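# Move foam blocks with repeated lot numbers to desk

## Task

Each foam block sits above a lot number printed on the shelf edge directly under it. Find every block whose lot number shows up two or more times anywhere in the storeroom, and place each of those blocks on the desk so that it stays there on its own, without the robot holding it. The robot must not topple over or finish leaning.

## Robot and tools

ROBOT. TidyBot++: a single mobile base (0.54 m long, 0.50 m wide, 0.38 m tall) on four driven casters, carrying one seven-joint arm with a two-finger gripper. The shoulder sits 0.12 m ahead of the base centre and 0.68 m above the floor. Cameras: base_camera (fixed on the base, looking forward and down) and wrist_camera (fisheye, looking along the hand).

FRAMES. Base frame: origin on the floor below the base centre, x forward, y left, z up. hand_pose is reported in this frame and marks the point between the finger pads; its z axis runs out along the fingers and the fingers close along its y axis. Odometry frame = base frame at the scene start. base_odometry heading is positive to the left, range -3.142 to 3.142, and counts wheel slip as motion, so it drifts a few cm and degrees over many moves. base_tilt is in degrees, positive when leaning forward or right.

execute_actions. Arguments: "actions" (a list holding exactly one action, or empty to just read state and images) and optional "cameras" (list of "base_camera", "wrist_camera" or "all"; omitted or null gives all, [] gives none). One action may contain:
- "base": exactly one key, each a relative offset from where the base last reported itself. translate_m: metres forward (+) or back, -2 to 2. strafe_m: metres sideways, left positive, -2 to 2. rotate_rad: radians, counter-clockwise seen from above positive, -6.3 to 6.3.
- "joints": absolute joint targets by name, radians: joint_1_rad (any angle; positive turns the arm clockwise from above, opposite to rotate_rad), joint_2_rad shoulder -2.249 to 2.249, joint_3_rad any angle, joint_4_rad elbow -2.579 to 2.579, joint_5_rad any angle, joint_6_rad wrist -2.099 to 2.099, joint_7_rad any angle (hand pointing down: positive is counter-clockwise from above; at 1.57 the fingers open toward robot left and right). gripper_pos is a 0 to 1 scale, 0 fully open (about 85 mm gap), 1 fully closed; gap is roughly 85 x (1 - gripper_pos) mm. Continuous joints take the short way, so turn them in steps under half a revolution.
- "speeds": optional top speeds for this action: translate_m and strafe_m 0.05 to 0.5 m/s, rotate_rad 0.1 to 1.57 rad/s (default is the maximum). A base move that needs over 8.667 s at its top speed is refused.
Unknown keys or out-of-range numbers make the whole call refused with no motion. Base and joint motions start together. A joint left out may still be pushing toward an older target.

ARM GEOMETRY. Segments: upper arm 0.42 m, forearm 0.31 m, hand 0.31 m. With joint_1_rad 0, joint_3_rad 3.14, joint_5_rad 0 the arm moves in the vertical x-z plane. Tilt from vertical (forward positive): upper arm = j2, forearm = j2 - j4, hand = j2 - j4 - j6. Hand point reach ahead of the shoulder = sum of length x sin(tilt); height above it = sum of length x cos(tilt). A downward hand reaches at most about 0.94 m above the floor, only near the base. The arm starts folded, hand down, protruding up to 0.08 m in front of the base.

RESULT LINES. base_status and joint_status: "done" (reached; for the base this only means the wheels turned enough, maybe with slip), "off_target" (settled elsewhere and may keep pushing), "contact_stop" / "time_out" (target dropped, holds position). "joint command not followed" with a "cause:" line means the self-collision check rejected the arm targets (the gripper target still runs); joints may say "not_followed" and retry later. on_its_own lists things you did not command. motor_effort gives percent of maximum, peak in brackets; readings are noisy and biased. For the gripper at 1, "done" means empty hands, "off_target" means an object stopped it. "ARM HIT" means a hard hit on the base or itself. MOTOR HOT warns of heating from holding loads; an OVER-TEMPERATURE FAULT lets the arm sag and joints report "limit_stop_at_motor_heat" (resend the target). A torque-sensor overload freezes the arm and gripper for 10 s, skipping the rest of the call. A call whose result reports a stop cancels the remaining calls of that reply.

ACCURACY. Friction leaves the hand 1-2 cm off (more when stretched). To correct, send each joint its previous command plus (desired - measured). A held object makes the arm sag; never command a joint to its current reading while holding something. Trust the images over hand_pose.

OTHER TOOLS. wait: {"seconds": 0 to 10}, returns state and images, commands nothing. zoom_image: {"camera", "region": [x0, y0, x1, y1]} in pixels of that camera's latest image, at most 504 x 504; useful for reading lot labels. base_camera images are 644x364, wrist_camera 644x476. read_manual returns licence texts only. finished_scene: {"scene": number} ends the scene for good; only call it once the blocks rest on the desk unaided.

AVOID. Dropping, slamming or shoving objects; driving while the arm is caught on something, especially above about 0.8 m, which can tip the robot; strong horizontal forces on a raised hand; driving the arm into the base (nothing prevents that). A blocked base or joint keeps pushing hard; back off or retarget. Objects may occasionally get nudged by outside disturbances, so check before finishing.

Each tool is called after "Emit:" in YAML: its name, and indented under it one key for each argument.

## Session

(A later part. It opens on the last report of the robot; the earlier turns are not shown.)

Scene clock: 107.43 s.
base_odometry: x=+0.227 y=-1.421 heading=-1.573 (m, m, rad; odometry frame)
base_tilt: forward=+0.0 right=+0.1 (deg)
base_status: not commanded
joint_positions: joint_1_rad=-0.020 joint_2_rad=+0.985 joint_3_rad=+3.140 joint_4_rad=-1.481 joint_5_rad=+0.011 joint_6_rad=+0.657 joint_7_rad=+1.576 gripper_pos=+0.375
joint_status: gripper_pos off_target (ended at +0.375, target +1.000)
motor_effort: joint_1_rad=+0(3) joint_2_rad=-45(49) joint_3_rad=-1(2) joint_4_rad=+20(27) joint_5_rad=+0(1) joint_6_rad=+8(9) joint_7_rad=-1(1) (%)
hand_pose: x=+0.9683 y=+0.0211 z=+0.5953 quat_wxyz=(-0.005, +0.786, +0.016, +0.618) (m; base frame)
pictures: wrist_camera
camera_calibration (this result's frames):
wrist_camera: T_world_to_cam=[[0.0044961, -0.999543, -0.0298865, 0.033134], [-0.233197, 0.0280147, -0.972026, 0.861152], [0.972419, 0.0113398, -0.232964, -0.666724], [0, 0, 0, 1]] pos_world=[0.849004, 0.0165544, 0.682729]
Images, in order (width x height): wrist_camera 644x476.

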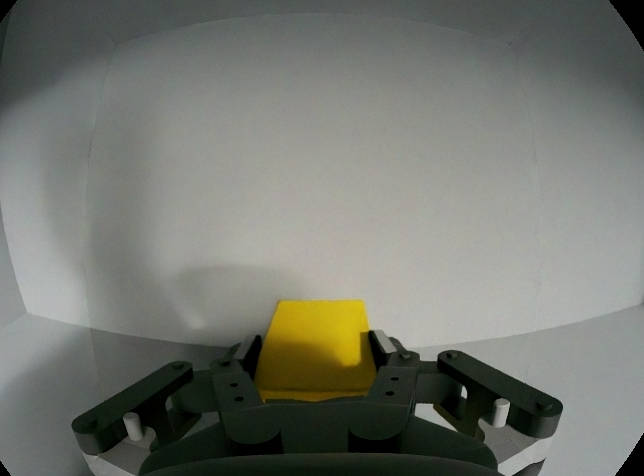

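Emit:
execute_actions:
  actions:
    - {"joints":{"joint_2_rad":0.93}}
  cameras: []

Emit:
execute_actions:
  actions:
    - {"base":{"translate_m":-1.3}}
  cameras: []

Emit:
execute_actions:
  actions:
    - {"joints":{"joint_2_rad":0.2,"joint_4_rad":-1.9,"joint_6_rad":0.3}}
  cameras: []

Emit:
execute_actions:
  actions:
    - {"base":{"rotate_rad":-1.57}}

Scene clock: 113.53 s.
base_odometry: x=+0.227 y=-1.421 heading=-1.573 (m, m, rad; odometry frame)
base_tilt: forward=+0.1 right=+0.0 (deg)
base_status: not commanded
joint_positions: joint_1_rad=-0.020 joint_2_rad=+0.974 joint_3_rad=+3.140 joint_4_rad=-1.481 joint_5_rad=+0.011 joint_6_rad=+0.642 joint_7_rad=+1.576 gripper_pos=+0.375
joint_status: joint_2_rad off_target (ended at +0.974, target +0.930)
motor_effort: joint_1_rad=+0(1) joint_2_rad=-52(53) joint_3_rad=+0(1) joint_4_rad=+22(22) joint_5_rad=-1(0) joint_6_rad=+11(12) joint_7_rad=+0(0) (%)
hand_pose: x=+0.9681 y=+0.0210 z=+0.6006 quat_wxyz=(-0.005, +0.787, +0.016, +0.616) (m; base frame)
pictures: none
No camera images: the call's "cameras" was empty. Leave "cameras" out to get every camera's image.

Scene clock: 117.63 s.
base_odometry: x=+0.230 y=-0.121 heading=-1.573 (m, m, rad; odometry frame)
base_tilt: forward=+0.0 right=+0.1 (deg)
base_status: done
joint_positions: joint_1_rad=-0.020 joint_2_rad=+0.953 joint_3_rad=+3.140 joint_4_rad=-1.477 joint_5_rad=+0.011 joint_6_rad=+0.642 joint_7_rad=+1.576 gripper_pos=+0.375
joint_status: not commanded
motor_effort: joint_1_rad=+0(4) joint_2_rad=-49(52) joint_3_rad=-1(3) joint_4_rad=+18(21) joint_5_rad=+0(0) joint_6_rad=+9(11) joint_7_rad=-1(1) (%)
hand_pose: x=+0.9711 y=+0.0211 z=+0.6209 quat_wxyz=(-0.005, +0.779, +0.016, +0.627) (m; base frame)
pictures: none
No camera images: the call's "cameras" was empty. Leave "cameras" out to get every camera's image.

Scene clock: 119.63 s.
base_odometry: x=+0.230 y=-0.121 heading=-1.573 (m, m, rad; odometry frame)
base_tilt: forward=+0.0 right=+0.1 (deg)
base_status: not commanded
joint_positions: joint_1_rad=-0.020 joint_2_rad=+0.218 joint_3_rad=+3.140 joint_4_rad=-1.880 joint_5_rad=+0.011 joint_6_rad=+0.319 joint_7_rad=+1.576 gripper_pos=+0.375
joint_status: all done
motor_effort: joint_1_rad=+0(0) joint_2_rad=-30(52) joint_3_rad=-1(1) joint_4_rad=+22(23) joint_5_rad=+0(0) joint_6_rad=+9(10) joint_7_rad=-1(1) (%)
hand_pose: x=+0.7859 y=+0.0164 z=+0.8699 quat_wxyz=(-0.003, +0.777, +0.016, +0.630) (m; base frame)
pictures: none
No camera images: the call's "cameras" was empty. Leave "cameras" out to get every camera's image.

Scene clock: 121.93 s.
base_odometry: x=+0.230 y=-0.121 heading=+3.141 (m, m, rad; odometry frame)
base_tilt: forward=+0.1 right=+0.0 (deg)
base_status: done
joint_positions: joint_1_rad=-0.012 joint_2_rad=+0.218 joint_3_rad=+3.145 joint_4_rad=-1.881 joint_5_rad=+0.011 joint_6_rad=+0.318 joint_7_rad=+1.576 gripper_pos=+0.375
joint_status: not commanded
motor_effort: joint_1_rad=+0(5) joint_2_rad=-30(32) joint_3_rad=+0(4) joint_4_rad=+22(23) joint_5_rad=-1(1) joint_6_rad=+9(9) joint_7_rad=-1(0) (%)
hand_pose: x=+0.7860 y=+0.0083 z=+0.8696 quat_wxyz=(+0.001, +0.777, +0.011, +0.629) (m; base frame)
pictures: base_camera, wrist_camera
camera_calibration (this result's frames):
wrist_camera: T_world_to_cam=[[-0.00961099, -0.999612, -0.0261387, 0.0372093], [-0.203651, 0.0275488, -0.978656, 1.06824], [0.978996, -0.00408268, -0.203837, -0.455813], [0, 0, 0, 1]] pos_world=[0.664146, 0.00590508, 0.953505]
Images, in order (width x height): base_camera 644x364, wrist_camera 644x476.

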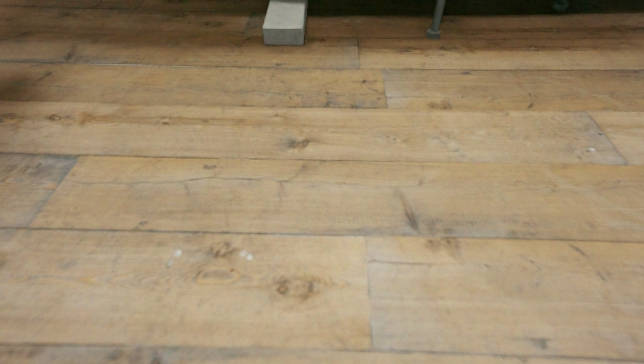

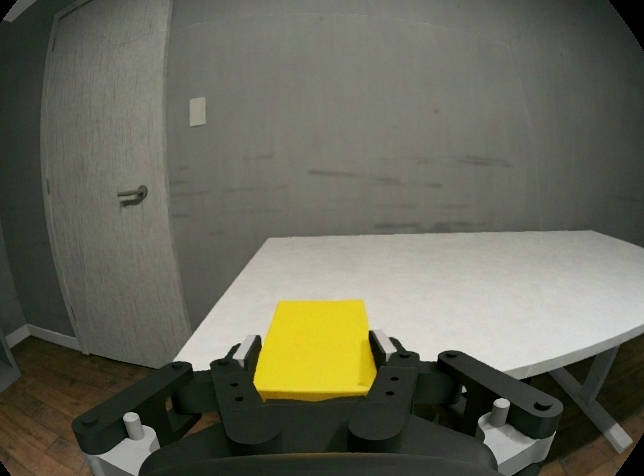

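Emit:
execute_actions:
  actions:
    - {"base":{"translate_m":0.33},"joints":{"joint_1_rad":0.12}}
  cameras: []

Emit:
execute_actions:
  actions:
    - {"joints":{"joint_2_rad":0.4,"joint_6_rad":0.45}}
  cameras: ["wrist_camera"]

Scene clock: 128.43 s.
base_odometry: x=-0.100 y=-0.121 heading=+3.141 (m, m, rad; odometry frame)
base_tilt: forward=+0.0 right=+0.0 (deg)
base_status: done
joint_positions: joint_1_rad=+0.113 joint_2_rad=+0.215 joint_3_rad=+3.145 joint_4_rad=-1.883 joint_5_rad=+0.011 joint_6_rad=+0.317 joint_7_rad=+1.576 gripper_pos=+0.375
joint_status: all done
motor_effort: joint_1_rad=+0(2) joint_2_rad=-30(33) joint_3_rad=+0(2) joint_4_rad=+22(23) joint_5_rad=+0(0) joint_6_rad=+9(9) joint_7_rad=-1(1) (%)
hand_pose: x=+0.7805 y=-0.0751 z=+0.8698 quat_wxyz=(+0.041, +0.777, -0.038, +0.628) (m; base frame)
pictures: none
No camera images: the call's "cameras" was empty. Leave "cameras" out to get every camera's image.

Scene clock: 129.60 s.
base_odometry: x=-0.100 y=-0.121 heading=+3.141 (m, m, rad; odometry frame)
base_tilt: forward=+0.0 right=+0.0 (deg)
base_status: not commanded
joint_positions: joint_1_rad=+0.113 joint_2_rad=+0.390 joint_3_rad=+3.145 joint_4_rad=-1.885 joint_5_rad=+0.011 joint_6_rad=+0.434 joint_7_rad=+1.576 gripper_pos=+0.375
joint_status: all done
motor_effort: joint_1_rad=+0(1) joint_2_rad=-34(37) joint_3_rad=-1(1) joint_4_rad=+20(22) joint_5_rad=+0(0) joint_6_rad=+9(10) joint_7_rad=-1(1) (%)
hand_pose: x=+0.8142 y=-0.0785 z=+0.7841 quat_wxyz=(+0.039, +0.795, -0.038, +0.604) (m; base frame)
pictures: wrist_camera
camera_calibration (this result's frames):
wrist_camera: T_world_to_cam=[[-0.134964, -0.99053, -0.0252191, 0.0505212], [-0.257696, 0.0596655, -0.964382, 1.028], [0.956754, -0.123658, -0.263308, -0.445886], [0, 0, 0, 1]] pos_world=[0.698333, -0.0664305, 0.875252]
Images, in order (width x height): wrist_camera 644x476.

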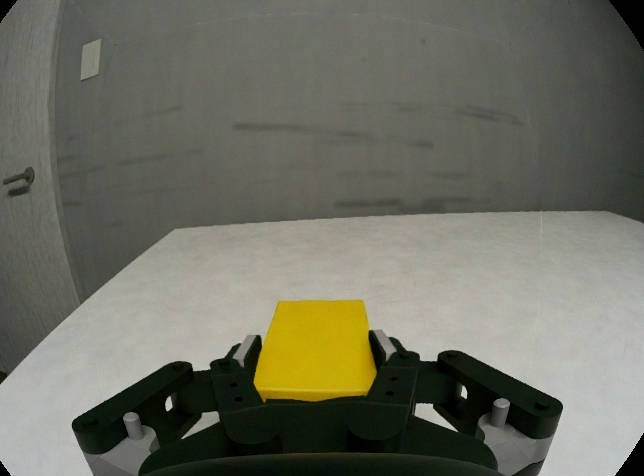

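Emit:
execute_actions:
  actions:
    - {"joints":{"joint_2_rad":0.43}}
  cameras: []

Emit:
execute_actions:
  actions:
    - {"joints":{"gripper_pos":0}}
  cameras: ["wrist_camera"]

Emit:
execute_actions:
  actions:
    - {"base":{"translate_m":-0.25}}
  cameras: ["wrist_camera"]

Scene clock: 135.00 s.
base_odometry: x=-0.100 y=-0.121 heading=+3.141 (m, m, rad; odometry frame)
base_tilt: forward=+0.0 right=+0.1 (deg)
base_status: not commanded
joint_positions: joint_1_rad=+0.113 joint_2_rad=+0.396 joint_3_rad=+3.145 joint_4_rad=-1.885 joint_5_rad=+0.011 joint_6_rad=+0.439 joint_7_rad=+1.576 gripper_pos=+0.375
joint_status: all done
motor_effort: joint_1_rad=+0(0) joint_2_rad=-32(35) joint_3_rad=+0(0) joint_4_rad=+19(20) joint_5_rad=+0(0) joint_6_rad=+7(9) joint_7_rad=-1(1) (%)
hand_pose: x=+0.8152 y=-0.0786 z=+0.7817 quat_wxyz=(+0.039, +0.795, -0.038, +0.604) (m; base frame)
pictures: none
No camera images: the call's "cameras" was empty. Leave "cameras" out to get every camera's image.

Scene clock: 136.10 s.
base_odometry: x=-0.100 y=-0.121 heading=+3.141 (m, m, rad; odometry frame)
base_tilt: forward=-0.1 right=+0.1 (deg)
base_status: not commanded
joint_positions: joint_1_rad=+0.113 joint_2_rad=+0.410 joint_3_rad=+3.145 joint_4_rad=-1.885 joint_5_rad=+0.011 joint_6_rad=+0.439 joint_7_rad=+1.576 gripper_pos=+0.000
joint_status: all done
motor_effort: joint_1_rad=+0(0) joint_2_rad=-34(35) joint_3_rad=+0(0) joint_4_rad=+19(19) joint_5_rad=+0(0) joint_6_rad=+9(9) joint_7_rad=-1(1) (%)
hand_pose: x=+0.8165 y=-0.0788 z=+0.7715 quat_wxyz=(+0.038, +0.800, -0.038, +0.598) (m; base frame)
pictures: wrist_camera
camera_calibration (this result's frames):
wrist_camera: T_world_to_cam=[[-0.135297, -0.990492, -0.0249005, 0.0503007], [-0.27228, 0.0613329, -0.960261, 1.02537], [0.952659, -0.123141, -0.277989, -0.436699], [0, 0, 0, 1]] pos_world=[0.702017, -0.0668417, 0.864474]
Images, in order (width x height): wrist_camera 644x476.

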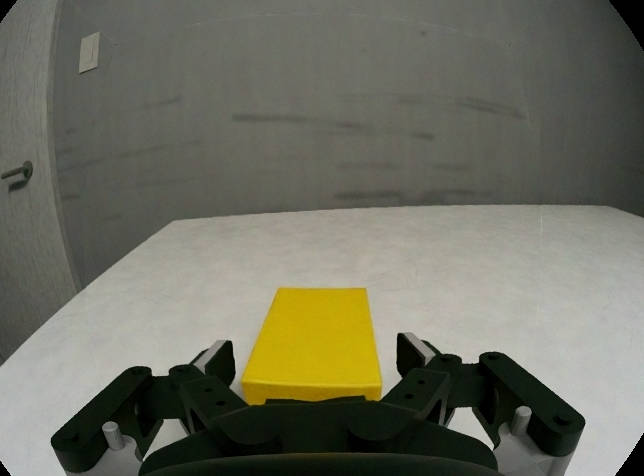

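Scene clock: 137.90 s.
base_odometry: x=+0.150 y=-0.121 heading=+3.140 (m, m, rad; odometry frame)
base_tilt: forward=+0.0 right=+0.0 (deg)
base_status: done
joint_positions: joint_1_rad=+0.114 joint_2_rad=+0.417 joint_3_rad=+3.145 joint_4_rad=-1.887 joint_5_rad=+0.011 joint_6_rad=+0.439 joint_7_rad=+1.576 gripper_pos=+0.000
joint_status: not commanded
motor_effort: joint_1_rad=+0(2) joint_2_rad=-34(37) joint_3_rad=+0(2) joint_4_rad=+19(21) joint_5_rad=+0(0) joint_6_rad=+9(9) joint_7_rad=-1(0) (%)
hand_pose: x=+0.8164 y=-0.0788 z=+0.7654 quat_wxyz=(+0.038, +0.802, -0.039, +0.594) (m; base frame)
pictures: wrist_camera
camera_calibration (this result's frames):
wrist_camera: T_world_to_cam=[[-0.135628, -0.990452, -0.024699, 0.0501928], [-0.281115, 0.0623755, -0.957645, 1.02476], [0.950042, -0.12294, -0.286891, -0.429317], [0, 0, 0, 1]] pos_world=[0.702753, -0.0669868, 0.85943]
Images, in order (width x height): wrist_camera 644x476.

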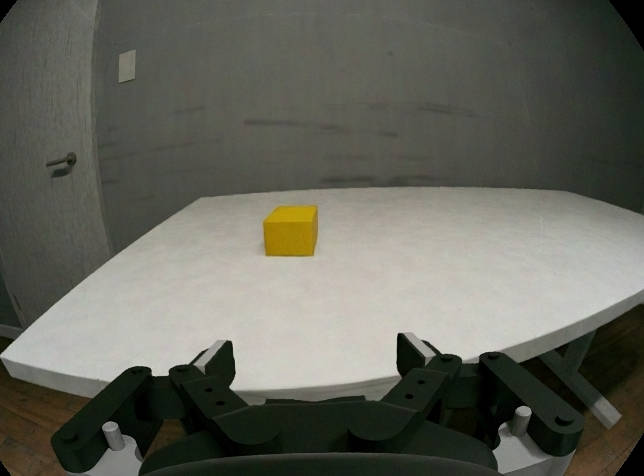

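Emit:
execute_actions:
  actions:
    - {"joints":{"joint_1_rad":-0.02,"joint_2_rad":0.39,"joint_4_rad":-1.0,"joint_6_rad":-0.37,"gripper_pos":1}}
  cameras: []

Emit:
execute_actions:
  actions:
    - {"base":{"rotate_rad":1.57}}
  cameras: []

Emit:
execute_actions:
  actions:
    - {"base":{"translate_m":0.8}}
  cameras: ["wrist_camera"]

Scene clock: 144.43 s.
base_odometry: x=+0.150 y=-0.121 heading=+3.140 (m, m, rad; odometry frame)
base_tilt: forward=+0.0 right=+0.1 (deg)
base_status: not commanded
joint_positions: joint_1_rad=+0.002 joint_2_rad=+0.409 joint_3_rad=+3.145 joint_4_rad=-1.019 joint_5_rad=+0.011 joint_6_rad=-0.348 joint_7_rad=+1.576 gripper_pos=+0.999
joint_status: all done
motor_effort: joint_1_rad=+0(1) joint_2_rad=-37(39) joint_3_rad=+0(0) joint_4_rad=+24(24) joint_5_rad=+0(0) joint_6_rad=+9(10) joint_7_rad=-1(1) (%)
hand_pose: x=+0.9024 y=-0.0034 z=+1.0489 quat_wxyz=(+0.009, +0.776, +0.004, +0.631) (m; base frame)
pictures: none
No camera images: the call's "cameras" was empty. Leave "cameras" out to get every camera's image.

Scene clock: 146.93 s.
base_odometry: x=+0.150 y=-0.121 heading=-1.574 (m, m, rad; odometry frame)
base_tilt: forward=+0.0 right=+0.0 (deg)
base_status: done
joint_positions: joint_1_rad=-0.031 joint_2_rad=+0.409 joint_3_rad=+3.138 joint_4_rad=-1.019 joint_5_rad=+0.011 joint_6_rad=-0.349 joint_7_rad=+1.576 gripper_pos=+0.999
joint_status: not commanded
motor_effort: joint_1_rad=+0(6) joint_2_rad=-38(43) joint_3_rad=-1(4) joint_4_rad=+25(25) joint_5_rad=+0(1) joint_6_rad=+9(9) joint_7_rad=+0(1) (%)
hand_pose: x=+0.9018 y=+0.0265 z=+1.0486 quat_wxyz=(-0.005, +0.776, +0.018, +0.630) (m; base frame)
pictures: none
No camera images: the call's "cameras" was empty. Leave "cameras" out to get every camera's image.

Scene clock: 149.80 s.
base_odometry: x=+0.149 y=-0.921 heading=-1.573 (m, m, rad; odometry frame)
base_tilt: forward=+0.0 right=+0.1 (deg)
base_status: done
joint_positions: joint_1_rad=-0.031 joint_2_rad=+0.400 joint_3_rad=+3.138 joint_4_rad=-1.018 joint_5_rad=+0.011 joint_6_rad=-0.352 joint_7_rad=+1.576 gripper_pos=+0.999
joint_status: not commanded
motor_effort: joint_1_rad=+0(1) joint_2_rad=-38(43) joint_3_rad=+0(1) joint_4_rad=+25(26) joint_5_rad=+0(0) joint_6_rad=+9(9) joint_7_rad=-1(0) (%)
hand_pose: x=+0.8982 y=+0.0264 z=+1.0553 quat_wxyz=(-0.005, +0.774, +0.018, +0.633) (m; base frame)
pictures: wrist_camera
camera_calibration (this result's frames):
wrist_camera: T_world_to_cam=[[0.00924235, -0.999584, -0.0273385, 0.04559], [-0.194631, 0.0250186, -0.980557, 1.26625], [0.980833, 0.0143836, -0.194318, -0.539967], [0, 0, 0, 1]] pos_world=[0.775647, 0.0216579, 1.13795]
Images, in order (width x height): wrist_camera 644x476.

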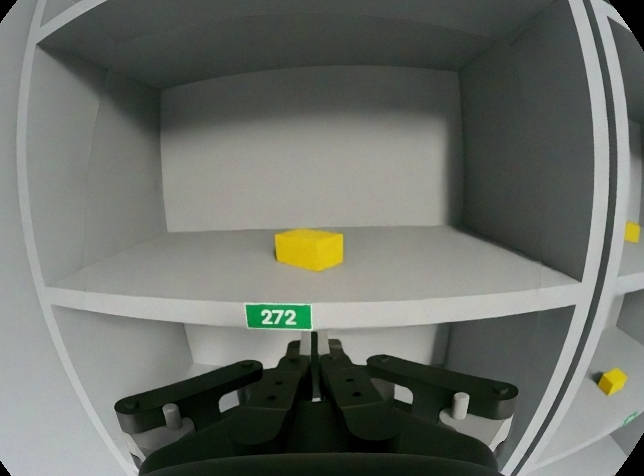

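Emit:
execute_actions:
  actions:
    - {"base":{"strafe_m":0.035},"speeds":{"strafe_m":0.05},"joints":{"joint_6_rad":-0.41}}
  cameras: []

Emit:
execute_actions:
  actions:
    - {"base":{"translate_m":0.22},"speeds":{"translate_m":0.15}}
  cameras: ["wrist_camera"]

Scene clock: 156.03 s.
base_odometry: x=+0.184 y=-0.922 heading=-1.573 (m, m, rad; odometry frame)
base_tilt: forward=+0.0 right=+0.1 (deg)
base_status: done
joint_positions: joint_1_rad=-0.029 joint_2_rad=+0.400 joint_3_rad=+3.138 joint_4_rad=-1.018 joint_5_rad=+0.011 joint_6_rad=-0.393 joint_7_rad=+1.576 gripper_pos=+0.999
joint_status: all done
motor_effort: joint_1_rad=+0(4) joint_2_rad=-39(39) joint_3_rad=+0(3) joint_4_rad=+24(25) joint_5_rad=+0(0) joint_6_rad=+9(8) joint_7_rad=+0(1) (%)
hand_pose: x=+0.8955 y=+0.0248 z=+1.0432 quat_wxyz=(-0.004, +0.786, +0.017, +0.617) (m; base frame)
pictures: none
No camera images: the call's "cameras" was empty. Leave "cameras" out to get every camera's image.

Scene clock: 158.17 s.
base_odometry: x=+0.184 y=-1.142 heading=-1.573 (m, m, rad; odometry frame)
base_tilt: forward=+0.0 right=+0.0 (deg)
base_status: done
joint_positions: joint_1_rad=-0.029 joint_2_rad=+0.397 joint_3_rad=+3.138 joint_4_rad=-1.017 joint_5_rad=+0.011 joint_6_rad=-0.393 joint_7_rad=+1.576 gripper_pos=+0.999
joint_status: not commanded
motor_effort: joint_1_rad=+0(1) joint_2_rad=-39(42) joint_3_rad=+0(0) joint_4_rad=+24(26) joint_5_rad=+0(0) joint_6_rad=+9(10) joint_7_rad=-1(1) (%)
hand_pose: x=+0.8944 y=+0.0248 z=+1.0456 quat_wxyz=(-0.004, +0.786, +0.017, +0.618) (m; base frame)
pictures: wrist_camera
camera_calibration (this result's frames):
wrist_camera: T_world_to_cam=[[0.00606424, -0.999632, -0.0264293, 0.0456364], [-0.231132, 0.0243129, -0.972619, 1.28045], [0.972904, 0.0120068, -0.230899, -0.492688], [0, 0, 0, 1]] pos_world=[0.775013, 0.0204038, 1.13283]
Images, in order (width x height): wrist_camera 644x476.

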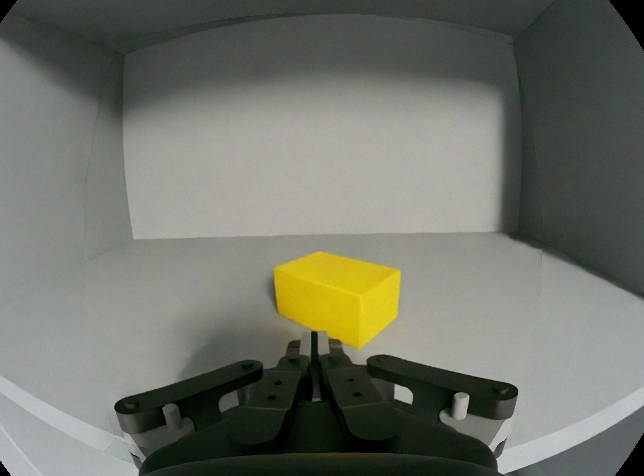

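Emit:
execute_actions:
  actions:
    - {"base":{"strafe_m":0.018},"speeds":{"strafe_m":0.05}}
  cameras: []

Emit:
execute_actions:
  actions:
    - {"base":{"translate_m":0.11},"speeds":{"translate_m":0.06}}
  cameras: ["wrist_camera"]

Scene clock: 161.43 s.
base_odometry: x=+0.202 y=-1.142 heading=-1.573 (m, m, rad; odometry frame)
base_tilt: forward=+0.0 right=+0.0 (deg)
base_status: done
joint_positions: joint_1_rad=-0.028 joint_2_rad=+0.397 joint_3_rad=+3.138 joint_4_rad=-1.017 joint_5_rad=+0.011 joint_6_rad=-0.393 joint_7_rad=+1.576 gripper_pos=+0.999
joint_status: not commanded
motor_effort: joint_1_rad=-1(4) joint_2_rad=-37(39) joint_3_rad=-1(2) joint_4_rad=+24(25) joint_5_rad=+0(0) joint_6_rad=+9(9) joint_7_rad=-1(1) (%)
hand_pose: x=+0.8945 y=+0.0237 z=+1.0456 quat_wxyz=(-0.004, +0.786, +0.017, +0.618) (m; base frame)
pictures: none
No camera images: the call's "cameras" was empty. Leave "cameras" out to get every camera's image.

Scene clock: 163.77 s.
base_odometry: x=+0.202 y=-1.252 heading=-1.573 (m, m, rad; odometry frame)
base_tilt: forward=+0.0 right=+0.1 (deg)
base_status: done
joint_positions: joint_1_rad=-0.028 joint_2_rad=+0.396 joint_3_rad=+3.138 joint_4_rad=-1.017 joint_5_rad=+0.011 joint_6_rad=-0.394 joint_7_rad=+1.576 gripper_pos=+0.999
joint_status: not commanded
motor_effort: joint_1_rad=+0(2) joint_2_rad=-39(42) joint_3_rad=+0(1) joint_4_rad=+25(26) joint_5_rad=+0(0) joint_6_rad=+9(9) joint_7_rad=-1(0) (%)
hand_pose: x=+0.8941 y=+0.0237 z=+1.0466 quat_wxyz=(-0.004, +0.785, +0.017, +0.619) (m; base frame)
pictures: wrist_camera
camera_calibration (this result's frames):
wrist_camera: T_world_to_cam=[[0.00468388, -0.999639, -0.0264385, 0.0458103], [-0.230076, 0.0246522, -0.97286, 1.28061], [0.973161, 0.0106396, -0.229878, -0.493353], [0, 0, 0, 1]] pos_world=[0.774536, 0.0194731, 1.13366]
Images, in order (width x height): wrist_camera 644x476.

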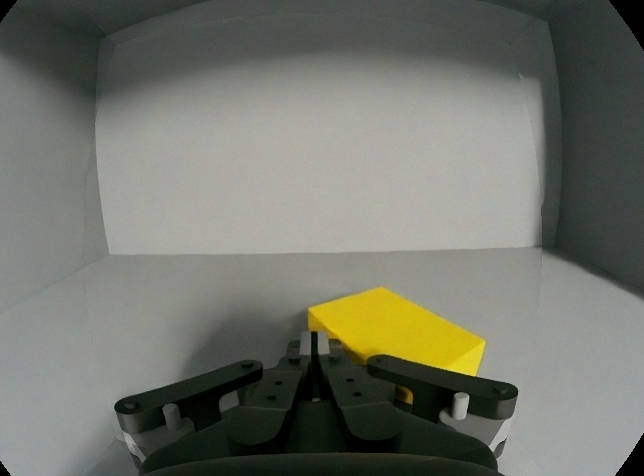

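Emit:
execute_actions:
  actions:
    - {"base":{"strafe_m":-0.05},"speeds":{"strafe_m":0.05}}
  cameras: ["wrist_camera"]

Emit:
execute_actions:
  actions:
    - {"base":{"translate_m":-0.12},"speeds":{"translate_m":0.15}}
  cameras: ["wrist_camera"]

Scene clock: 169.97 s.
base_odometry: x=+0.152 y=-1.252 heading=-1.573 (m, m, rad; odometry frame)
base_tilt: forward=+0.0 right=+0.1 (deg)
base_status: done
joint_positions: joint_1_rad=-0.026 joint_2_rad=+0.396 joint_3_rad=+3.138 joint_4_rad=-1.017 joint_5_rad=+0.011 joint_6_rad=-0.394 joint_7_rad=+1.576 gripper_pos=+0.999
joint_status: not commanded
motor_effort: joint_1_rad=-1(4) joint_2_rad=-38(39) joint_3_rad=-1(2) joint_4_rad=+24(25) joint_5_rad=+0(0) joint_6_rad=+9(9) joint_7_rad=+0(1) (%)
hand_pose: x=+0.8941 y=+0.0228 z=+1.0466 quat_wxyz=(-0.003, +0.785, +0.016, +0.619) (m; base frame)
pictures: wrist_camera
camera_calibration (this result's frames):
wrist_camera: T_world_to_cam=[[0.00357327, -0.999644, -0.0264389, 0.045943], [-0.230049, 0.0249082, -0.97286, 1.28061], [0.973173, 0.00955853, -0.229878, -0.493354], [0, 0, 0, 1]] pos_world=[0.774557, 0.0187447, 1.13366]
Images, in order (width x height): wrist_camera 644x476.

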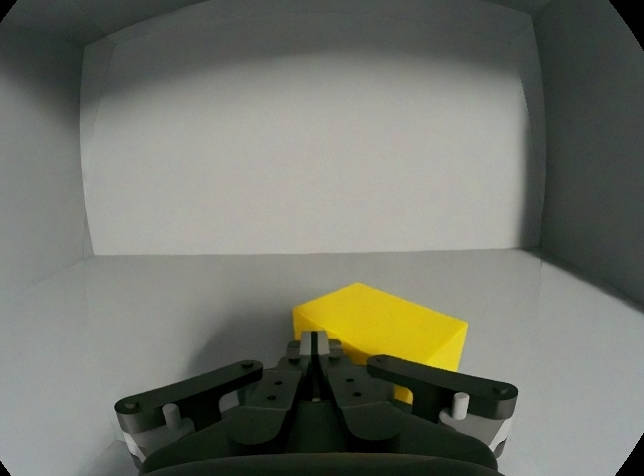

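Scene clock: 171.40 s.
base_odometry: x=+0.152 y=-1.132 heading=-1.573 (m, m, rad; odometry frame)
base_tilt: forward=-0.1 right=+0.1 (deg)
base_status: done
joint_positions: joint_1_rad=-0.026 joint_2_rad=+0.395 joint_3_rad=+3.138 joint_4_rad=-1.017 joint_5_rad=+0.011 joint_6_rad=-0.394 joint_7_rad=+1.576 gripper_pos=+0.999
joint_status: not commanded
motor_effort: joint_1_rad=+0(2) joint_2_rad=-39(42) joint_3_rad=+1(2) joint_4_rad=+25(26) joint_5_rad=+0(0) joint_6_rad=+9(9) joint_7_rad=-1(0) (%)
hand_pose: x=+0.8935 y=+0.0228 z=+1.0478 quat_wxyz=(-0.003, +0.785, +0.016, +0.620) (m; base frame)
pictures: wrist_camera
camera_calibration (this result's frames):
wrist_camera: T_world_to_cam=[[0.00361097, -0.999643, -0.0264747, 0.0459666], [-0.228552, 0.0249491, -0.973212, 1.28074], [0.973525, 0.00956507, -0.22838, -0.494418], [0, 0, 0, 1]] pos_world=[0.773878, 0.018726, 1.13474]
Images, in order (width x height): wrist_camera 644x476.

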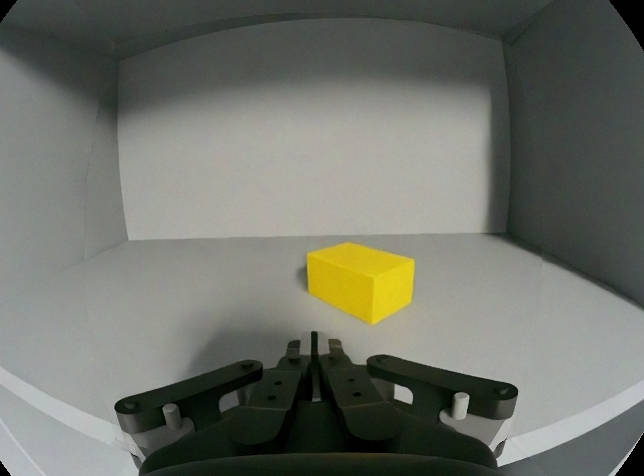

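Emit:
execute_actions:
  actions:
    - {"base":{"translate_m":-0.2},"joints":{"gripper_pos":0}}
  cameras: []

Emit:
execute_actions:
  actions:
    - {"base":{"strafe_m":-0.8}}
  cameras: []

Emit:
execute_actions:
  actions:
    - {"base":{"rotate_rad":0.55},"speeds":{"rotate_rad":0.6}}
  cameras: []

Emit:
execute_actions:
  actions:
    - {"base":{"translate_m":0.33}}
  cameras: ["wrist_camera"]

Scene clock: 181.87 s.
base_odometry: x=+0.152 y=-0.932 heading=-1.573 (m, m, rad; odometry frame)
base_tilt: forward=-0.1 right=+0.0 (deg)
base_status: done
joint_positions: joint_1_rad=-0.026 joint_2_rad=+0.389 joint_3_rad=+3.138 joint_4_rad=-1.016 joint_5_rad=+0.011 joint_6_rad=-0.394 joint_7_rad=+1.576 gripper_pos=+0.000
joint_status: all done
motor_effort: joint_1_rad=+0(2) joint_2_rad=-36(43) joint_3_rad=-1(1) joint_4_rad=+23(26) joint_5_rad=+0(1) joint_6_rad=+8(9) joint_7_rad=-1(0) (%)
hand_pose: x=+0.8914 y=+0.0228 z=+1.0526 quat_wxyz=(-0.003, +0.783, +0.016, +0.622) (m; base frame)
pictures: none
No camera images: the call's "cameras" was empty. Leave "cameras" out to get every camera's image.

Scene clock: 184.83 s.
base_odometry: x=-0.648 y=-0.930 heading=-1.573 (m, m, rad; odometry frame)
base_tilt: forward=+0.1 right=+0.1 (deg)
base_status: done
joint_positions: joint_1_rad=-0.024 joint_2_rad=+0.389 joint_3_rad=+3.138 joint_4_rad=-1.016 joint_5_rad=+0.011 joint_6_rad=-0.394 joint_7_rad=+1.576 gripper_pos=+0.000
joint_status: not commanded
motor_effort: joint_1_rad=-1(5) joint_2_rad=-38(39) joint_3_rad=-1(3) joint_4_rad=+24(25) joint_5_rad=+0(0) joint_6_rad=+8(9) joint_7_rad=-1(1) (%)
hand_pose: x=+0.8914 y=+0.0209 z=+1.0527 quat_wxyz=(-0.002, +0.783, +0.015, +0.622) (m; base frame)
pictures: none
No camera images: the call's "cameras" was empty. Leave "cameras" out to get every camera's image.

Scene clock: 186.60 s.
base_odometry: x=-0.648 y=-0.930 heading=-1.023 (m, m, rad; odometry frame)
base_tilt: forward=+0.0 right=+0.0 (deg)
base_status: done
joint_positions: joint_1_rad=-0.025 joint_2_rad=+0.389 joint_3_rad=+3.138 joint_4_rad=-1.016 joint_5_rad=+0.011 joint_6_rad=-0.394 joint_7_rad=+1.576 gripper_pos=+0.000
joint_status: not commanded
motor_effort: joint_1_rad=+0(5) joint_2_rad=-38(40) joint_3_rad=-1(3) joint_4_rad=+24(26) joint_5_rad=+0(0) joint_6_rad=+9(9) joint_7_rad=-1(1) (%)
hand_pose: x=+0.8914 y=+0.0210 z=+1.0527 quat_wxyz=(-0.002, +0.783, +0.015, +0.622) (m; base frame)
pictures: none
No camera images: the call's "cameras" was empty. Leave "cameras" out to get every camera's image.

Scene clock: 188.57 s.
base_odometry: x=-0.476 y=-1.212 heading=-1.023 (m, m, rad; odometry frame)
base_tilt: forward=+0.0 right=+0.1 (deg)
base_status: done
joint_positions: joint_1_rad=-0.025 joint_2_rad=+0.392 joint_3_rad=+3.138 joint_4_rad=-1.016 joint_5_rad=+0.011 joint_6_rad=-0.395 joint_7_rad=+1.576 gripper_pos=+0.000
joint_status: not commanded
motor_effort: joint_1_rad=+0(1) joint_2_rad=-37(42) joint_3_rad=+0(1) joint_4_rad=+24(26) joint_5_rad=+0(0) joint_6_rad=+9(9) joint_7_rad=-1(1) (%)
hand_pose: x=+0.8927 y=+0.0211 z=+1.0501 quat_wxyz=(-0.002, +0.784, +0.015, +0.621) (m; base frame)
pictures: wrist_camera
camera_calibration (this result's frames):
wrist_camera: T_world_to_cam=[[0.00136737, -0.999651, -0.0263716, 0.0461742], [-0.225898, 0.0253812, -0.97382, 1.28103], [0.97415, 0.00728888, -0.225785, -0.496294], [0, 0, 0, 1]] pos_world=[0.772784, 0.0172614, 1.13666]
Images, in order (width x height): wrist_camera 644x476.

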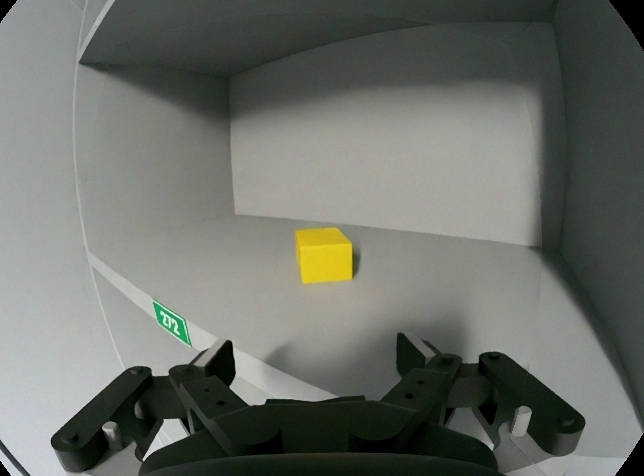

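Emit:
execute_actions:
  actions:
    - {"base":{"translate_m":0.13},"speeds":{"translate_m":0.15},"joints":{"joint_1_rad":0.01}}
  cameras: ["wrist_camera"]

Scene clock: 191.97 s.
base_odometry: x=-0.408 y=-1.323 heading=-1.022 (m, m, rad; odometry frame)
base_tilt: forward=+0.0 right=+0.0 (deg)
base_status: done
joint_positions: joint_1_rad=-0.005 joint_2_rad=+0.391 joint_3_rad=+3.138 joint_4_rad=-1.016 joint_5_rad=+0.011 joint_6_rad=-0.395 joint_7_rad=+1.576 gripper_pos=+0.000
joint_status: all done
motor_effort: joint_1_rad=+0(2) joint_2_rad=-39(42) joint_3_rad=+0(2) joint_4_rad=+25(26) joint_5_rad=+0(0) joint_6_rad=+9(9) joint_7_rad=-1(0) (%)
hand_pose: x=+0.8926 y=+0.0063 z=+1.0509 quat_wxyz=(+0.003, +0.784, +0.008, +0.621) (m; base frame)
pictures: wrist_camera
camera_calibration (this result's frames):
wrist_camera: T_world_to_cam=[[-0.0177306, -0.999494, -0.0263957, 0.0484637], [-0.224365, 0.0297039, -0.974052, 1.28102], [0.974344, -0.0113483, -0.224778, -0.496994], [0, 0, 0, 1]] pos_world=[0.772519, 0.00474786, 1.13735]
Images, in order (width x height): wrist_camera 644x476.

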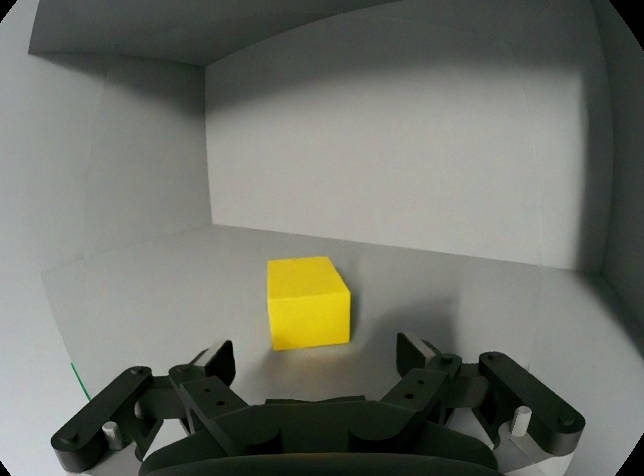

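Emit:
execute_actions:
  actions:
    - {"base":{"translate_m":0.095},"speeds":{"translate_m":0.08}}
  cameras: ["wrist_camera"]

Emit:
execute_actions:
  actions:
    - {"joints":{"gripper_pos":1}}
  cameras: ["wrist_camera"]

Scene clock: 196.17 s.
base_odometry: x=-0.358 y=-1.404 heading=-1.021 (m, m, rad; odometry frame)
base_tilt: forward=+0.0 right=+0.0 (deg)
base_status: done
joint_positions: joint_1_rad=-0.005 joint_2_rad=+0.391 joint_3_rad=+3.138 joint_4_rad=-1.016 joint_5_rad=+0.011 joint_6_rad=-0.395 joint_7_rad=+1.576 gripper_pos=+0.000
joint_status: not commanded
motor_effort: joint_1_rad=+0(2) joint_2_rad=-37(42) joint_3_rad=-1(1) joint_4_rad=+24(25) joint_5_rad=+0(1) joint_6_rad=+8(9) joint_7_rad=-1(1) (%)
hand_pose: x=+0.8924 y=+0.0062 z=+1.0512 quat_wxyz=(+0.004, +0.784, +0.008, +0.621) (m; base frame)
pictures: wrist_camera
camera_calibration (this result's frames):
wrist_camera: T_world_to_cam=[[-0.0177892, -0.999493, -0.0264058, 0.0484776], [-0.223929, 0.0297218, -0.974152, 1.28104], [0.974443, -0.0114164, -0.224344, -0.497298], [0, 0, 0, 1]] pos_world=[0.772313, 0.00470082, 1.13764]
Images, in order (width x height): wrist_camera 644x476.

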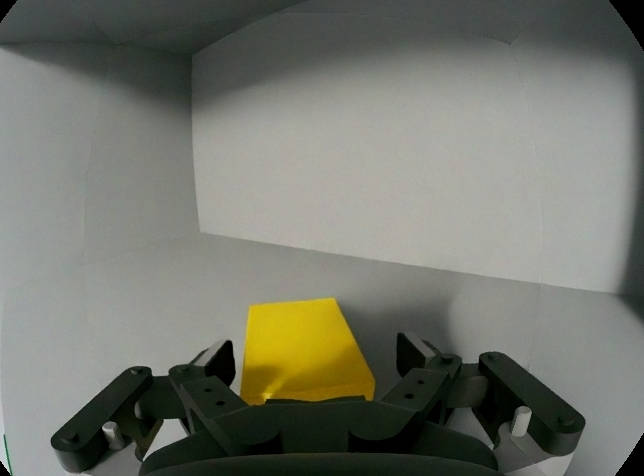

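Scene clock: 197.27 s.
base_odometry: x=-0.358 y=-1.404 heading=-1.021 (m, m, rad; odometry frame)
base_tilt: forward=-0.1 right=+0.0 (deg)
base_status: not commanded
joint_positions: joint_1_rad=-0.005 joint_2_rad=+0.391 joint_3_rad=+3.138 joint_4_rad=-1.014 joint_5_rad=+0.011 joint_6_rad=-0.395 joint_7_rad=+1.576 gripper_pos=+0.382
joint_status: gripper_pos off_target (ended at +0.382, target +1.000)
motor_effort: joint_1_rad=+0(0) joint_2_rad=-38(39) joint_3_rad=+0(1) joint_4_rad=+25(25) joint_5_rad=+0(0) joint_6_rad=+9(9) joint_7_rad=-1(0) (%)
hand_pose: x=+0.8924 y=+0.0062 z=+1.0519 quat_wxyz=(+0.004, +0.783, +0.008, +0.622) (m; base frame)
pictures: wrist_camera
camera_calibration (this result's frames):
wrist_camera: T_world_to_cam=[[-0.0177603, -0.999493, -0.0264371, 0.048503], [-0.222799, 0.0297327, -0.974411, 1.281], [0.974703, -0.0114157, -0.223214, -0.498573], [0, 0, 0, 1]] pos_world=[0.772228, 0.00469922, 1.13822]
Images, in order (width x height): wrist_camera 644x476.

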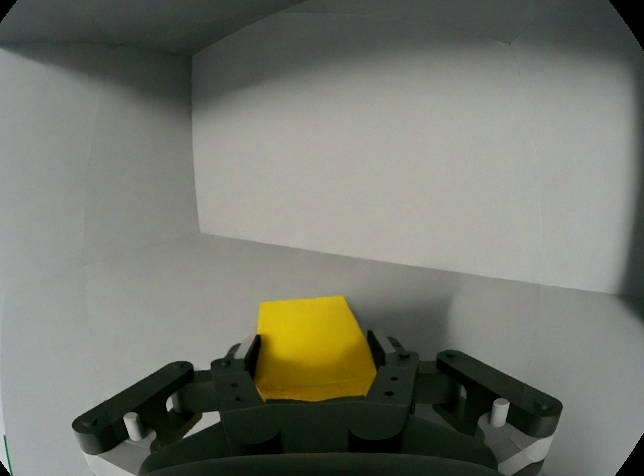

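Emit:
execute_actions:
  actions:
    - {"joints":{"joint_6_rad":-0.28}}
  cameras: []

Emit:
execute_actions:
  actions:
    - {"base":{"translate_m":-0.4}}
  cameras: []

Emit:
execute_actions:
  actions:
    - {"base":{"rotate_rad":-0.55},"joints":{"joint_2_rad":0.2,"joint_4_rad":-1.9,"joint_6_rad":0.3}}
  cameras: []

Emit:
execute_actions:
  actions:
    - {"base":{"strafe_m":0.47}}
  cameras: []

Emit:
execute_actions:
  actions:
    - {"base":{"translate_m":-1.6}}
  cameras: []

Emit:
execute_actions:
  actions:
    - {"base":{"rotate_rad":-1.57}}
  cameras: []

Emit:
execute_actions:
  actions:
    - {"joints":{"joint_2_rad":0.41,"joint_6_rad":0.45}}

Scene clock: 204.00 s.
base_odometry: x=-0.358 y=-1.404 heading=-1.021 (m, m, rad; odometry frame)
base_tilt: forward=+0.0 right=+0.0 (deg)
base_status: not commanded
joint_positions: joint_1_rad=-0.005 joint_2_rad=+0.391 joint_3_rad=+3.138 joint_4_rad=-1.011 joint_5_rad=+0.011 joint_6_rad=-0.293 joint_7_rad=+1.576 gripper_pos=+0.382
joint_status: all done
motor_effort: joint_1_rad=+0(0) joint_2_rad=-37(41) joint_3_rad=+0(1) joint_4_rad=+25(27) joint_5_rad=+0(0) joint_6_rad=+9(10) joint_7_rad=-1(1) (%)
hand_pose: x=+0.8980 y=+0.0065 z=+1.0850 quat_wxyz=(+0.003, +0.750, +0.008, +0.662) (m; base frame)
pictures: none
No camera images: the call's "cameras" was empty. Leave "cameras" out to get every camera's image.

Scene clock: 206.17 s.
base_odometry: x=-0.567 y=-1.063 heading=-1.021 (m, m, rad; odometry frame)
base_tilt: forward=+0.0 right=+0.1 (deg)
base_status: done
joint_positions: joint_1_rad=-0.003 joint_2_rad=+0.388 joint_3_rad=+3.138 joint_4_rad=-1.011 joint_5_rad=+0.011 joint_6_rad=-0.293 joint_7_rad=+1.576 gripper_pos=+0.382
joint_status: not commanded
motor_effort: joint_1_rad=+0(7) joint_2_rad=-39(43) joint_3_rad=-1(4) joint_4_rad=+25(27) joint_5_rad=+0(1) joint_6_rad=+9(10) joint_7_rad=-1(1) (%)
hand_pose: x=+0.8969 y=+0.0048 z=+1.0872 quat_wxyz=(+0.004, +0.749, +0.007, +0.663) (m; base frame)
pictures: none
No camera images: the call's "cameras" was empty. Leave "cameras" out to get every camera's image.

Scene clock: 208.33 s.
base_odometry: x=-0.568 y=-1.063 heading=-1.570 (m, m, rad; odometry frame)
base_tilt: forward=+0.0 right=+0.1 (deg)
base_status: done
joint_positions: joint_1_rad=+0.019 joint_2_rad=+0.224 joint_3_rad=+3.150 joint_4_rad=-1.882 joint_5_rad=+0.005 joint_6_rad=+0.276 joint_7_rad=+1.573 gripper_pos=+0.383
joint_status: all done
motor_effort: joint_1_rad=+0(51) joint_2_rad=-30(39) joint_3_rad=+0(43) joint_4_rad=+22(26) joint_5_rad=+0(10) joint_6_rad=+9(11) joint_7_rad=-1(1) (%)
hand_pose: x=+0.7838 y=-0.0164 z=+0.8522 quat_wxyz=(+0.011, +0.792, -0.007, +0.610) (m; base frame)
pictures: none
No camera images: the call's "cameras" was empty. Leave "cameras" out to get every camera's image.

Scene clock: 210.60 s.
base_odometry: x=-0.097 y=-1.063 heading=-1.570 (m, m, rad; odometry frame)
base_tilt: forward=+0.0 right=+0.0 (deg)
base_status: done
joint_positions: joint_1_rad=+0.013 joint_2_rad=+0.224 joint_3_rad=+3.148 joint_4_rad=-1.882 joint_5_rad=+0.006 joint_6_rad=+0.276 joint_7_rad=+1.573 gripper_pos=+0.383
joint_status: not commanded
motor_effort: joint_1_rad=+0(4) joint_2_rad=-30(30) joint_3_rad=+0(2) joint_4_rad=+22(22) joint_5_rad=+0(0) joint_6_rad=+9(9) joint_7_rad=-1(1) (%)
hand_pose: x=+0.7839 y=-0.0106 z=+0.8523 quat_wxyz=(+0.008, +0.792, -0.004, +0.610) (m; base frame)
pictures: none
No camera images: the call's "cameras" was empty. Leave "cameras" out to get every camera's image.

Scene clock: 215.27 s.
base_odometry: x=-0.098 y=+0.538 heading=-1.570 (m, m, rad; odometry frame)
base_tilt: forward=+0.0 right=+0.0 (deg)
base_status: done
joint_positions: joint_1_rad=+0.013 joint_2_rad=+0.216 joint_3_rad=+3.148 joint_4_rad=-1.884 joint_5_rad=+0.006 joint_6_rad=+0.279 joint_7_rad=+1.573 gripper_pos=+0.383
joint_status: not commanded
motor_effort: joint_1_rad=+0(2) joint_2_rad=-29(34) joint_3_rad=+0(1) joint_4_rad=+23(23) joint_5_rad=+0(1) joint_6_rad=+9(9) joint_7_rad=-1(1) (%)
hand_pose: x=+0.7820 y=-0.0106 z=+0.8568 quat_wxyz=(+0.008, +0.790, -0.004, +0.613) (m; base frame)
pictures: none
No camera images: the call's "cameras" was empty. Leave "cameras" out to get every camera's image.

Scene clock: 217.60 s.
base_odometry: x=-0.098 y=+0.538 heading=-3.140 (m, m, rad; odometry frame)
base_tilt: forward=+0.0 right=+0.0 (deg)
base_status: done
joint_positions: joint_1_rad=+0.019 joint_2_rad=+0.216 joint_3_rad=+3.148 joint_4_rad=-1.884 joint_5_rad=+0.007 joint_6_rad=+0.279 joint_7_rad=+1.573 gripper_pos=+0.383
joint_status: not commanded
motor_effort: joint_1_rad=+0(4) joint_2_rad=-29(32) joint_3_rad=-1(3) joint_4_rad=+22(22) joint_5_rad=+0(0) joint_6_rad=+9(9) joint_7_rad=+0(1) (%)
hand_pose: x=+0.7820 y=-0.0144 z=+0.8569 quat_wxyz=(+0.010, +0.790, -0.006, +0.613) (m; base frame)
pictures: none
No camera images: the call's "cameras" was empty. Leave "cameras" out to get every camera's image.

Scene clock: 219.00 s.
base_odometry: x=-0.098 y=+0.538 heading=-3.140 (m, m, rad; odometry frame)
base_tilt: forward=+0.0 right=+0.1 (deg)
base_status: not commanded
joint_positions: joint_1_rad=+0.019 joint_2_rad=+0.395 joint_3_rad=+3.148 joint_4_rad=-1.885 joint_5_rad=+0.007 joint_6_rad=+0.438 joint_7_rad=+1.573 gripper_pos=+0.383
joint_status: all done
motor_effort: joint_1_rad=+0(1) joint_2_rad=-35(36) joint_3_rad=+0(1) joint_4_rad=+20(23) joint_5_rad=+0(1) joint_6_rad=+9(9) joint_7_rad=-1(1) (%)
hand_pose: x=+0.8192 y=-0.0148 z=+0.7820 quat_wxyz=(+0.010, +0.796, -0.005, +0.605) (m; base frame)
pictures: base_camera, wrist_camera
camera_calibration (this result's frames):
wrist_camera: T_world_to_cam=[[-0.0474387, -0.998375, -0.0315711, 0.0474315], [-0.262471, 0.0429551, -0.963983, 1.02681], [0.963773, -0.0374436, -0.264082, -0.447181], [0, 0, 0, 1]] pos_world=[0.702739, -0.0134965, 0.873234]
Images, in order (width x height): base_camera 644x364, wrist_camera 644x476.

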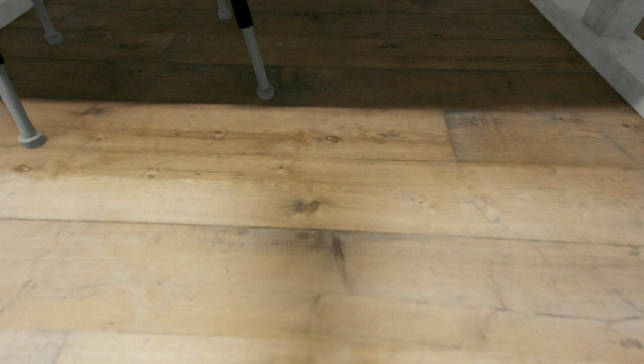

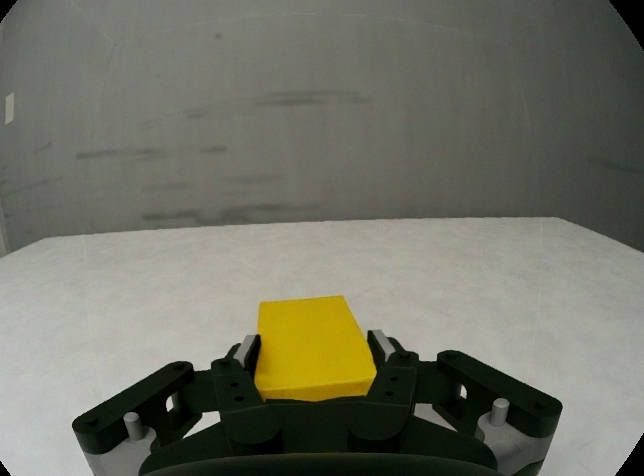

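Emit:
execute_actions:
  actions:
    - {"joints":{"gripper_pos":0}}
  cameras: []

Emit:
execute_actions:
  actions:
    - {"base":{"translate_m":-0.2}}
  cameras: ["wrist_camera"]

Emit:
execute_actions:
  actions:
    - {"base":{"strafe_m":-1.35},"joints":{"joint_2_rad":-0.5,"joint_4_rad":-2.3,"joint_6_rad":0.05}}
  cameras: []

Emit:
execute_actions:
  actions:
    - {"base":{"rotate_rad":3.14}}

Scene clock: 224.40 s.
base_odometry: x=-0.098 y=+0.538 heading=-3.140 (m, m, rad; odometry frame)
base_tilt: forward=+0.0 right=+0.0 (deg)
base_status: not commanded
joint_positions: joint_1_rad=+0.019 joint_2_rad=+0.395 joint_3_rad=+3.148 joint_4_rad=-1.885 joint_5_rad=+0.007 joint_6_rad=+0.438 joint_7_rad=+1.573 gripper_pos=+0.000
joint_status: all done
motor_effort: joint_1_rad=+0(0) joint_2_rad=-34(34) joint_3_rad=-1(0) joint_4_rad=+20(20) joint_5_rad=+0(0) joint_6_rad=+8(9) joint_7_rad=-1(0) (%)
hand_pose: x=+0.8192 y=-0.0148 z=+0.7820 quat_wxyz=(+0.010, +0.796, -0.005, +0.605) (m; base frame)
pictures: none
No camera images: the call's "cameras" was empty. Leave "cameras" out to get every camera's image.

Scene clock: 226.00 s.
base_odometry: x=+0.103 y=+0.538 heading=-3.140 (m, m, rad; odometry frame)
base_tilt: forward=+0.0 right=+0.1 (deg)
base_status: done
joint_positions: joint_1_rad=+0.019 joint_2_rad=+0.397 joint_3_rad=+3.148 joint_4_rad=-1.887 joint_5_rad=+0.007 joint_6_rad=+0.438 joint_7_rad=+1.573 gripper_pos=+0.000
joint_status: not commanded
motor_effort: joint_1_rad=+0(0) joint_2_rad=-33(38) joint_3_rad=-1(1) joint_4_rad=+20(21) joint_5_rad=+0(1) joint_6_rad=+8(9) joint_7_rad=-1(1) (%)
hand_pose: x=+0.8190 y=-0.0148 z=+0.7799 quat_wxyz=(+0.010, +0.797, -0.005, +0.604) (m; base frame)
pictures: wrist_camera
camera_calibration (this result's frames):
wrist_camera: T_world_to_cam=[[-0.0475459, -0.998373, -0.0314832, 0.04738], [-0.265664, 0.0430229, -0.963105, 1.02666], [0.962893, -0.0374278, -0.267277, -0.444383], [0, 0, 0, 1]] pos_world=[0.702892, -0.0134991, 0.871498]
Images, in order (width x height): wrist_camera 644x476.

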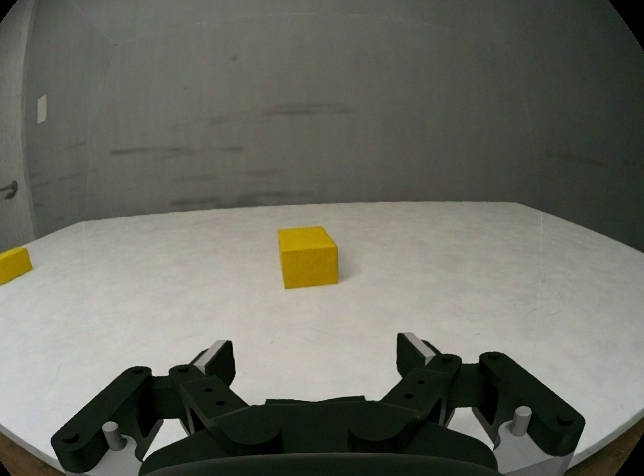

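Scene clock: 230.03 s.
base_odometry: x=+0.101 y=+1.888 heading=-3.140 (m, m, rad; odometry frame)
base_tilt: forward=+0.0 right=+0.1 (deg)
base_status: done
joint_positions: joint_1_rad=+0.017 joint_2_rad=-0.484 joint_3_rad=+3.148 joint_4_rad=-2.278 joint_5_rad=+0.007 joint_6_rad=+0.071 joint_7_rad=+1.573 gripper_pos=+0.000
joint_status: all done
motor_effort: joint_1_rad=+0(3) joint_2_rad=-5(35) joint_3_rad=+1(2) joint_4_rad=+24(25) joint_5_rad=-1(1) joint_6_rad=+9(9) joint_7_rad=-1(1) (%)
hand_pose: x=+0.5375 y=-0.0087 z=+0.9375 quat_wxyz=(+0.009, +0.759, -0.006, +0.651) (m; base frame)
pictures: none
No camera images: the call's "cameras" was empty. Leave "cameras" out to get every camera's image.

Scene clock: 233.37 s.
base_odometry: x=+0.101 y=+1.888 heading=-0.001 (m, m, rad; odometry frame)
base_tilt: forward=+0.0 right=+0.1 (deg)
base_status: done
joint_positions: joint_1_rad=+0.017 joint_2_rad=-0.484 joint_3_rad=+3.148 joint_4_rad=-2.278 joint_5_rad=+0.007 joint_6_rad=+0.071 joint_7_rad=+1.573 gripper_pos=+0.000
joint_status: not commanded
motor_effort: joint_1_rad=+0(1) joint_2_rad=-5(8) joint_3_rad=+0(2) joint_4_rad=+24(24) joint_5_rad=+0(0) joint_6_rad=+9(9) joint_7_rad=-1(1) (%)
hand_pose: x=+0.5374 y=-0.0087 z=+0.9374 quat_wxyz=(+0.009, +0.759, -0.006, +0.651) (m; base frame)
pictures: base_camera, wrist_camera
camera_calibration (this result's frames):
wrist_camera: T_world_to_cam=[[-0.0433662, -0.998328, -0.0382126, 0.0490934], [-0.146086, 0.044174, -0.988285, 1.06269], [0.988321, -0.0372758, -0.147758, -0.256592], [0, 0, 0, 1]] pos_world=[0.410968, -0.00749667, 1.0142]
Images, in order (width x height): base_camera 644x364, wrist_camera 644x476.

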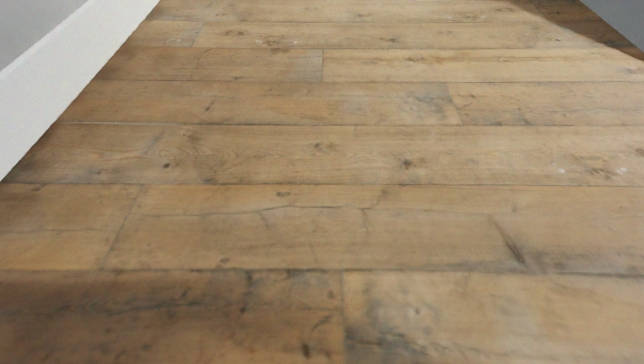

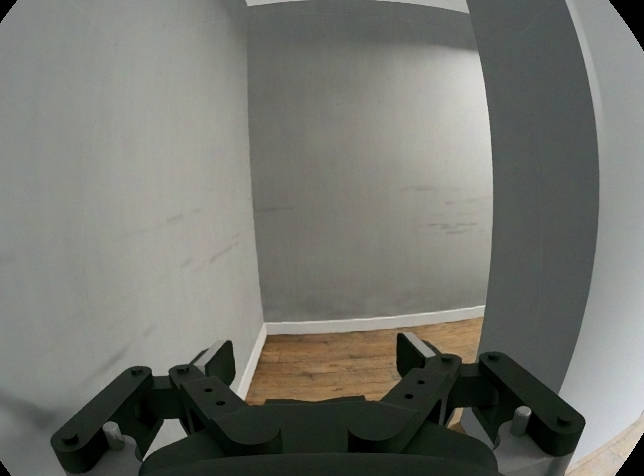

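Emit:
execute_actions:
  actions:
    - {"base":{"strafe_m":-0.17}}
  cameras: []

Emit:
execute_actions:
  actions:
    - {"base":{"translate_m":1.85}}
  cameras: []

Emit:
execute_actions:
  actions:
    - {"base":{"rotate_rad":-2.2}}

Scene clock: 239.77 s.
base_odometry: x=+0.101 y=+1.718 heading=+0.000 (m, m, rad; odometry frame)
base_tilt: forward=-0.1 right=+0.1 (deg)
base_status: done
joint_positions: joint_1_rad=+0.017 joint_2_rad=-0.484 joint_3_rad=+3.148 joint_4_rad=-2.278 joint_5_rad=+0.007 joint_6_rad=+0.071 joint_7_rad=+1.573 gripper_pos=+0.000
joint_status: not commanded
motor_effort: joint_1_rad=+0(0) joint_2_rad=-5(5) joint_3_rad=+1(3) joint_4_rad=+24(24) joint_5_rad=+0(0) joint_6_rad=+9(9) joint_7_rad=-1(1) (%)
hand_pose: x=+0.5374 y=-0.0086 z=+0.9374 quat_wxyz=(+0.009, +0.759, -0.006, +0.651) (m; base frame)
pictures: none
No camera images: the call's "cameras" was empty. Leave "cameras" out to get every camera's image.

Scene clock: 248.27 s.
base_odometry: x=+1.948 y=+1.717 heading=+0.003 (m, m, rad; odometry frame)
base_tilt: forward=-0.1 right=+0.0 (deg)
base_status: translate_m time_out (by the wheels' count: +1.847 of +1.850)
joint_positions: joint_1_rad=+0.020 joint_2_rad=-0.708 joint_3_rad=+3.135 joint_4_rad=-2.372 joint_5_rad=+0.007 joint_6_rad=-0.015 joint_7_rad=+1.564 gripper_pos=+0.000
joint_status: not commanded
motor_effort: joint_1_rad=-2(6) joint_2_rad=+39(47) joint_3_rad=+2(5) joint_4_rad=+35(43) joint_5_rad=+1(2) joint_6_rad=+16(22) joint_7_rad=+0(1) (%)
hand_pose: x=+0.4678 y=-0.0029 z=+0.9387 quat_wxyz=(+0.007, +0.744, -0.004, +0.668) (m; base frame)
pictures: none
No camera images: the call's "cameras" was empty. Leave "cameras" out to get every camera's image.

not run: a stop came earlier in this reply.


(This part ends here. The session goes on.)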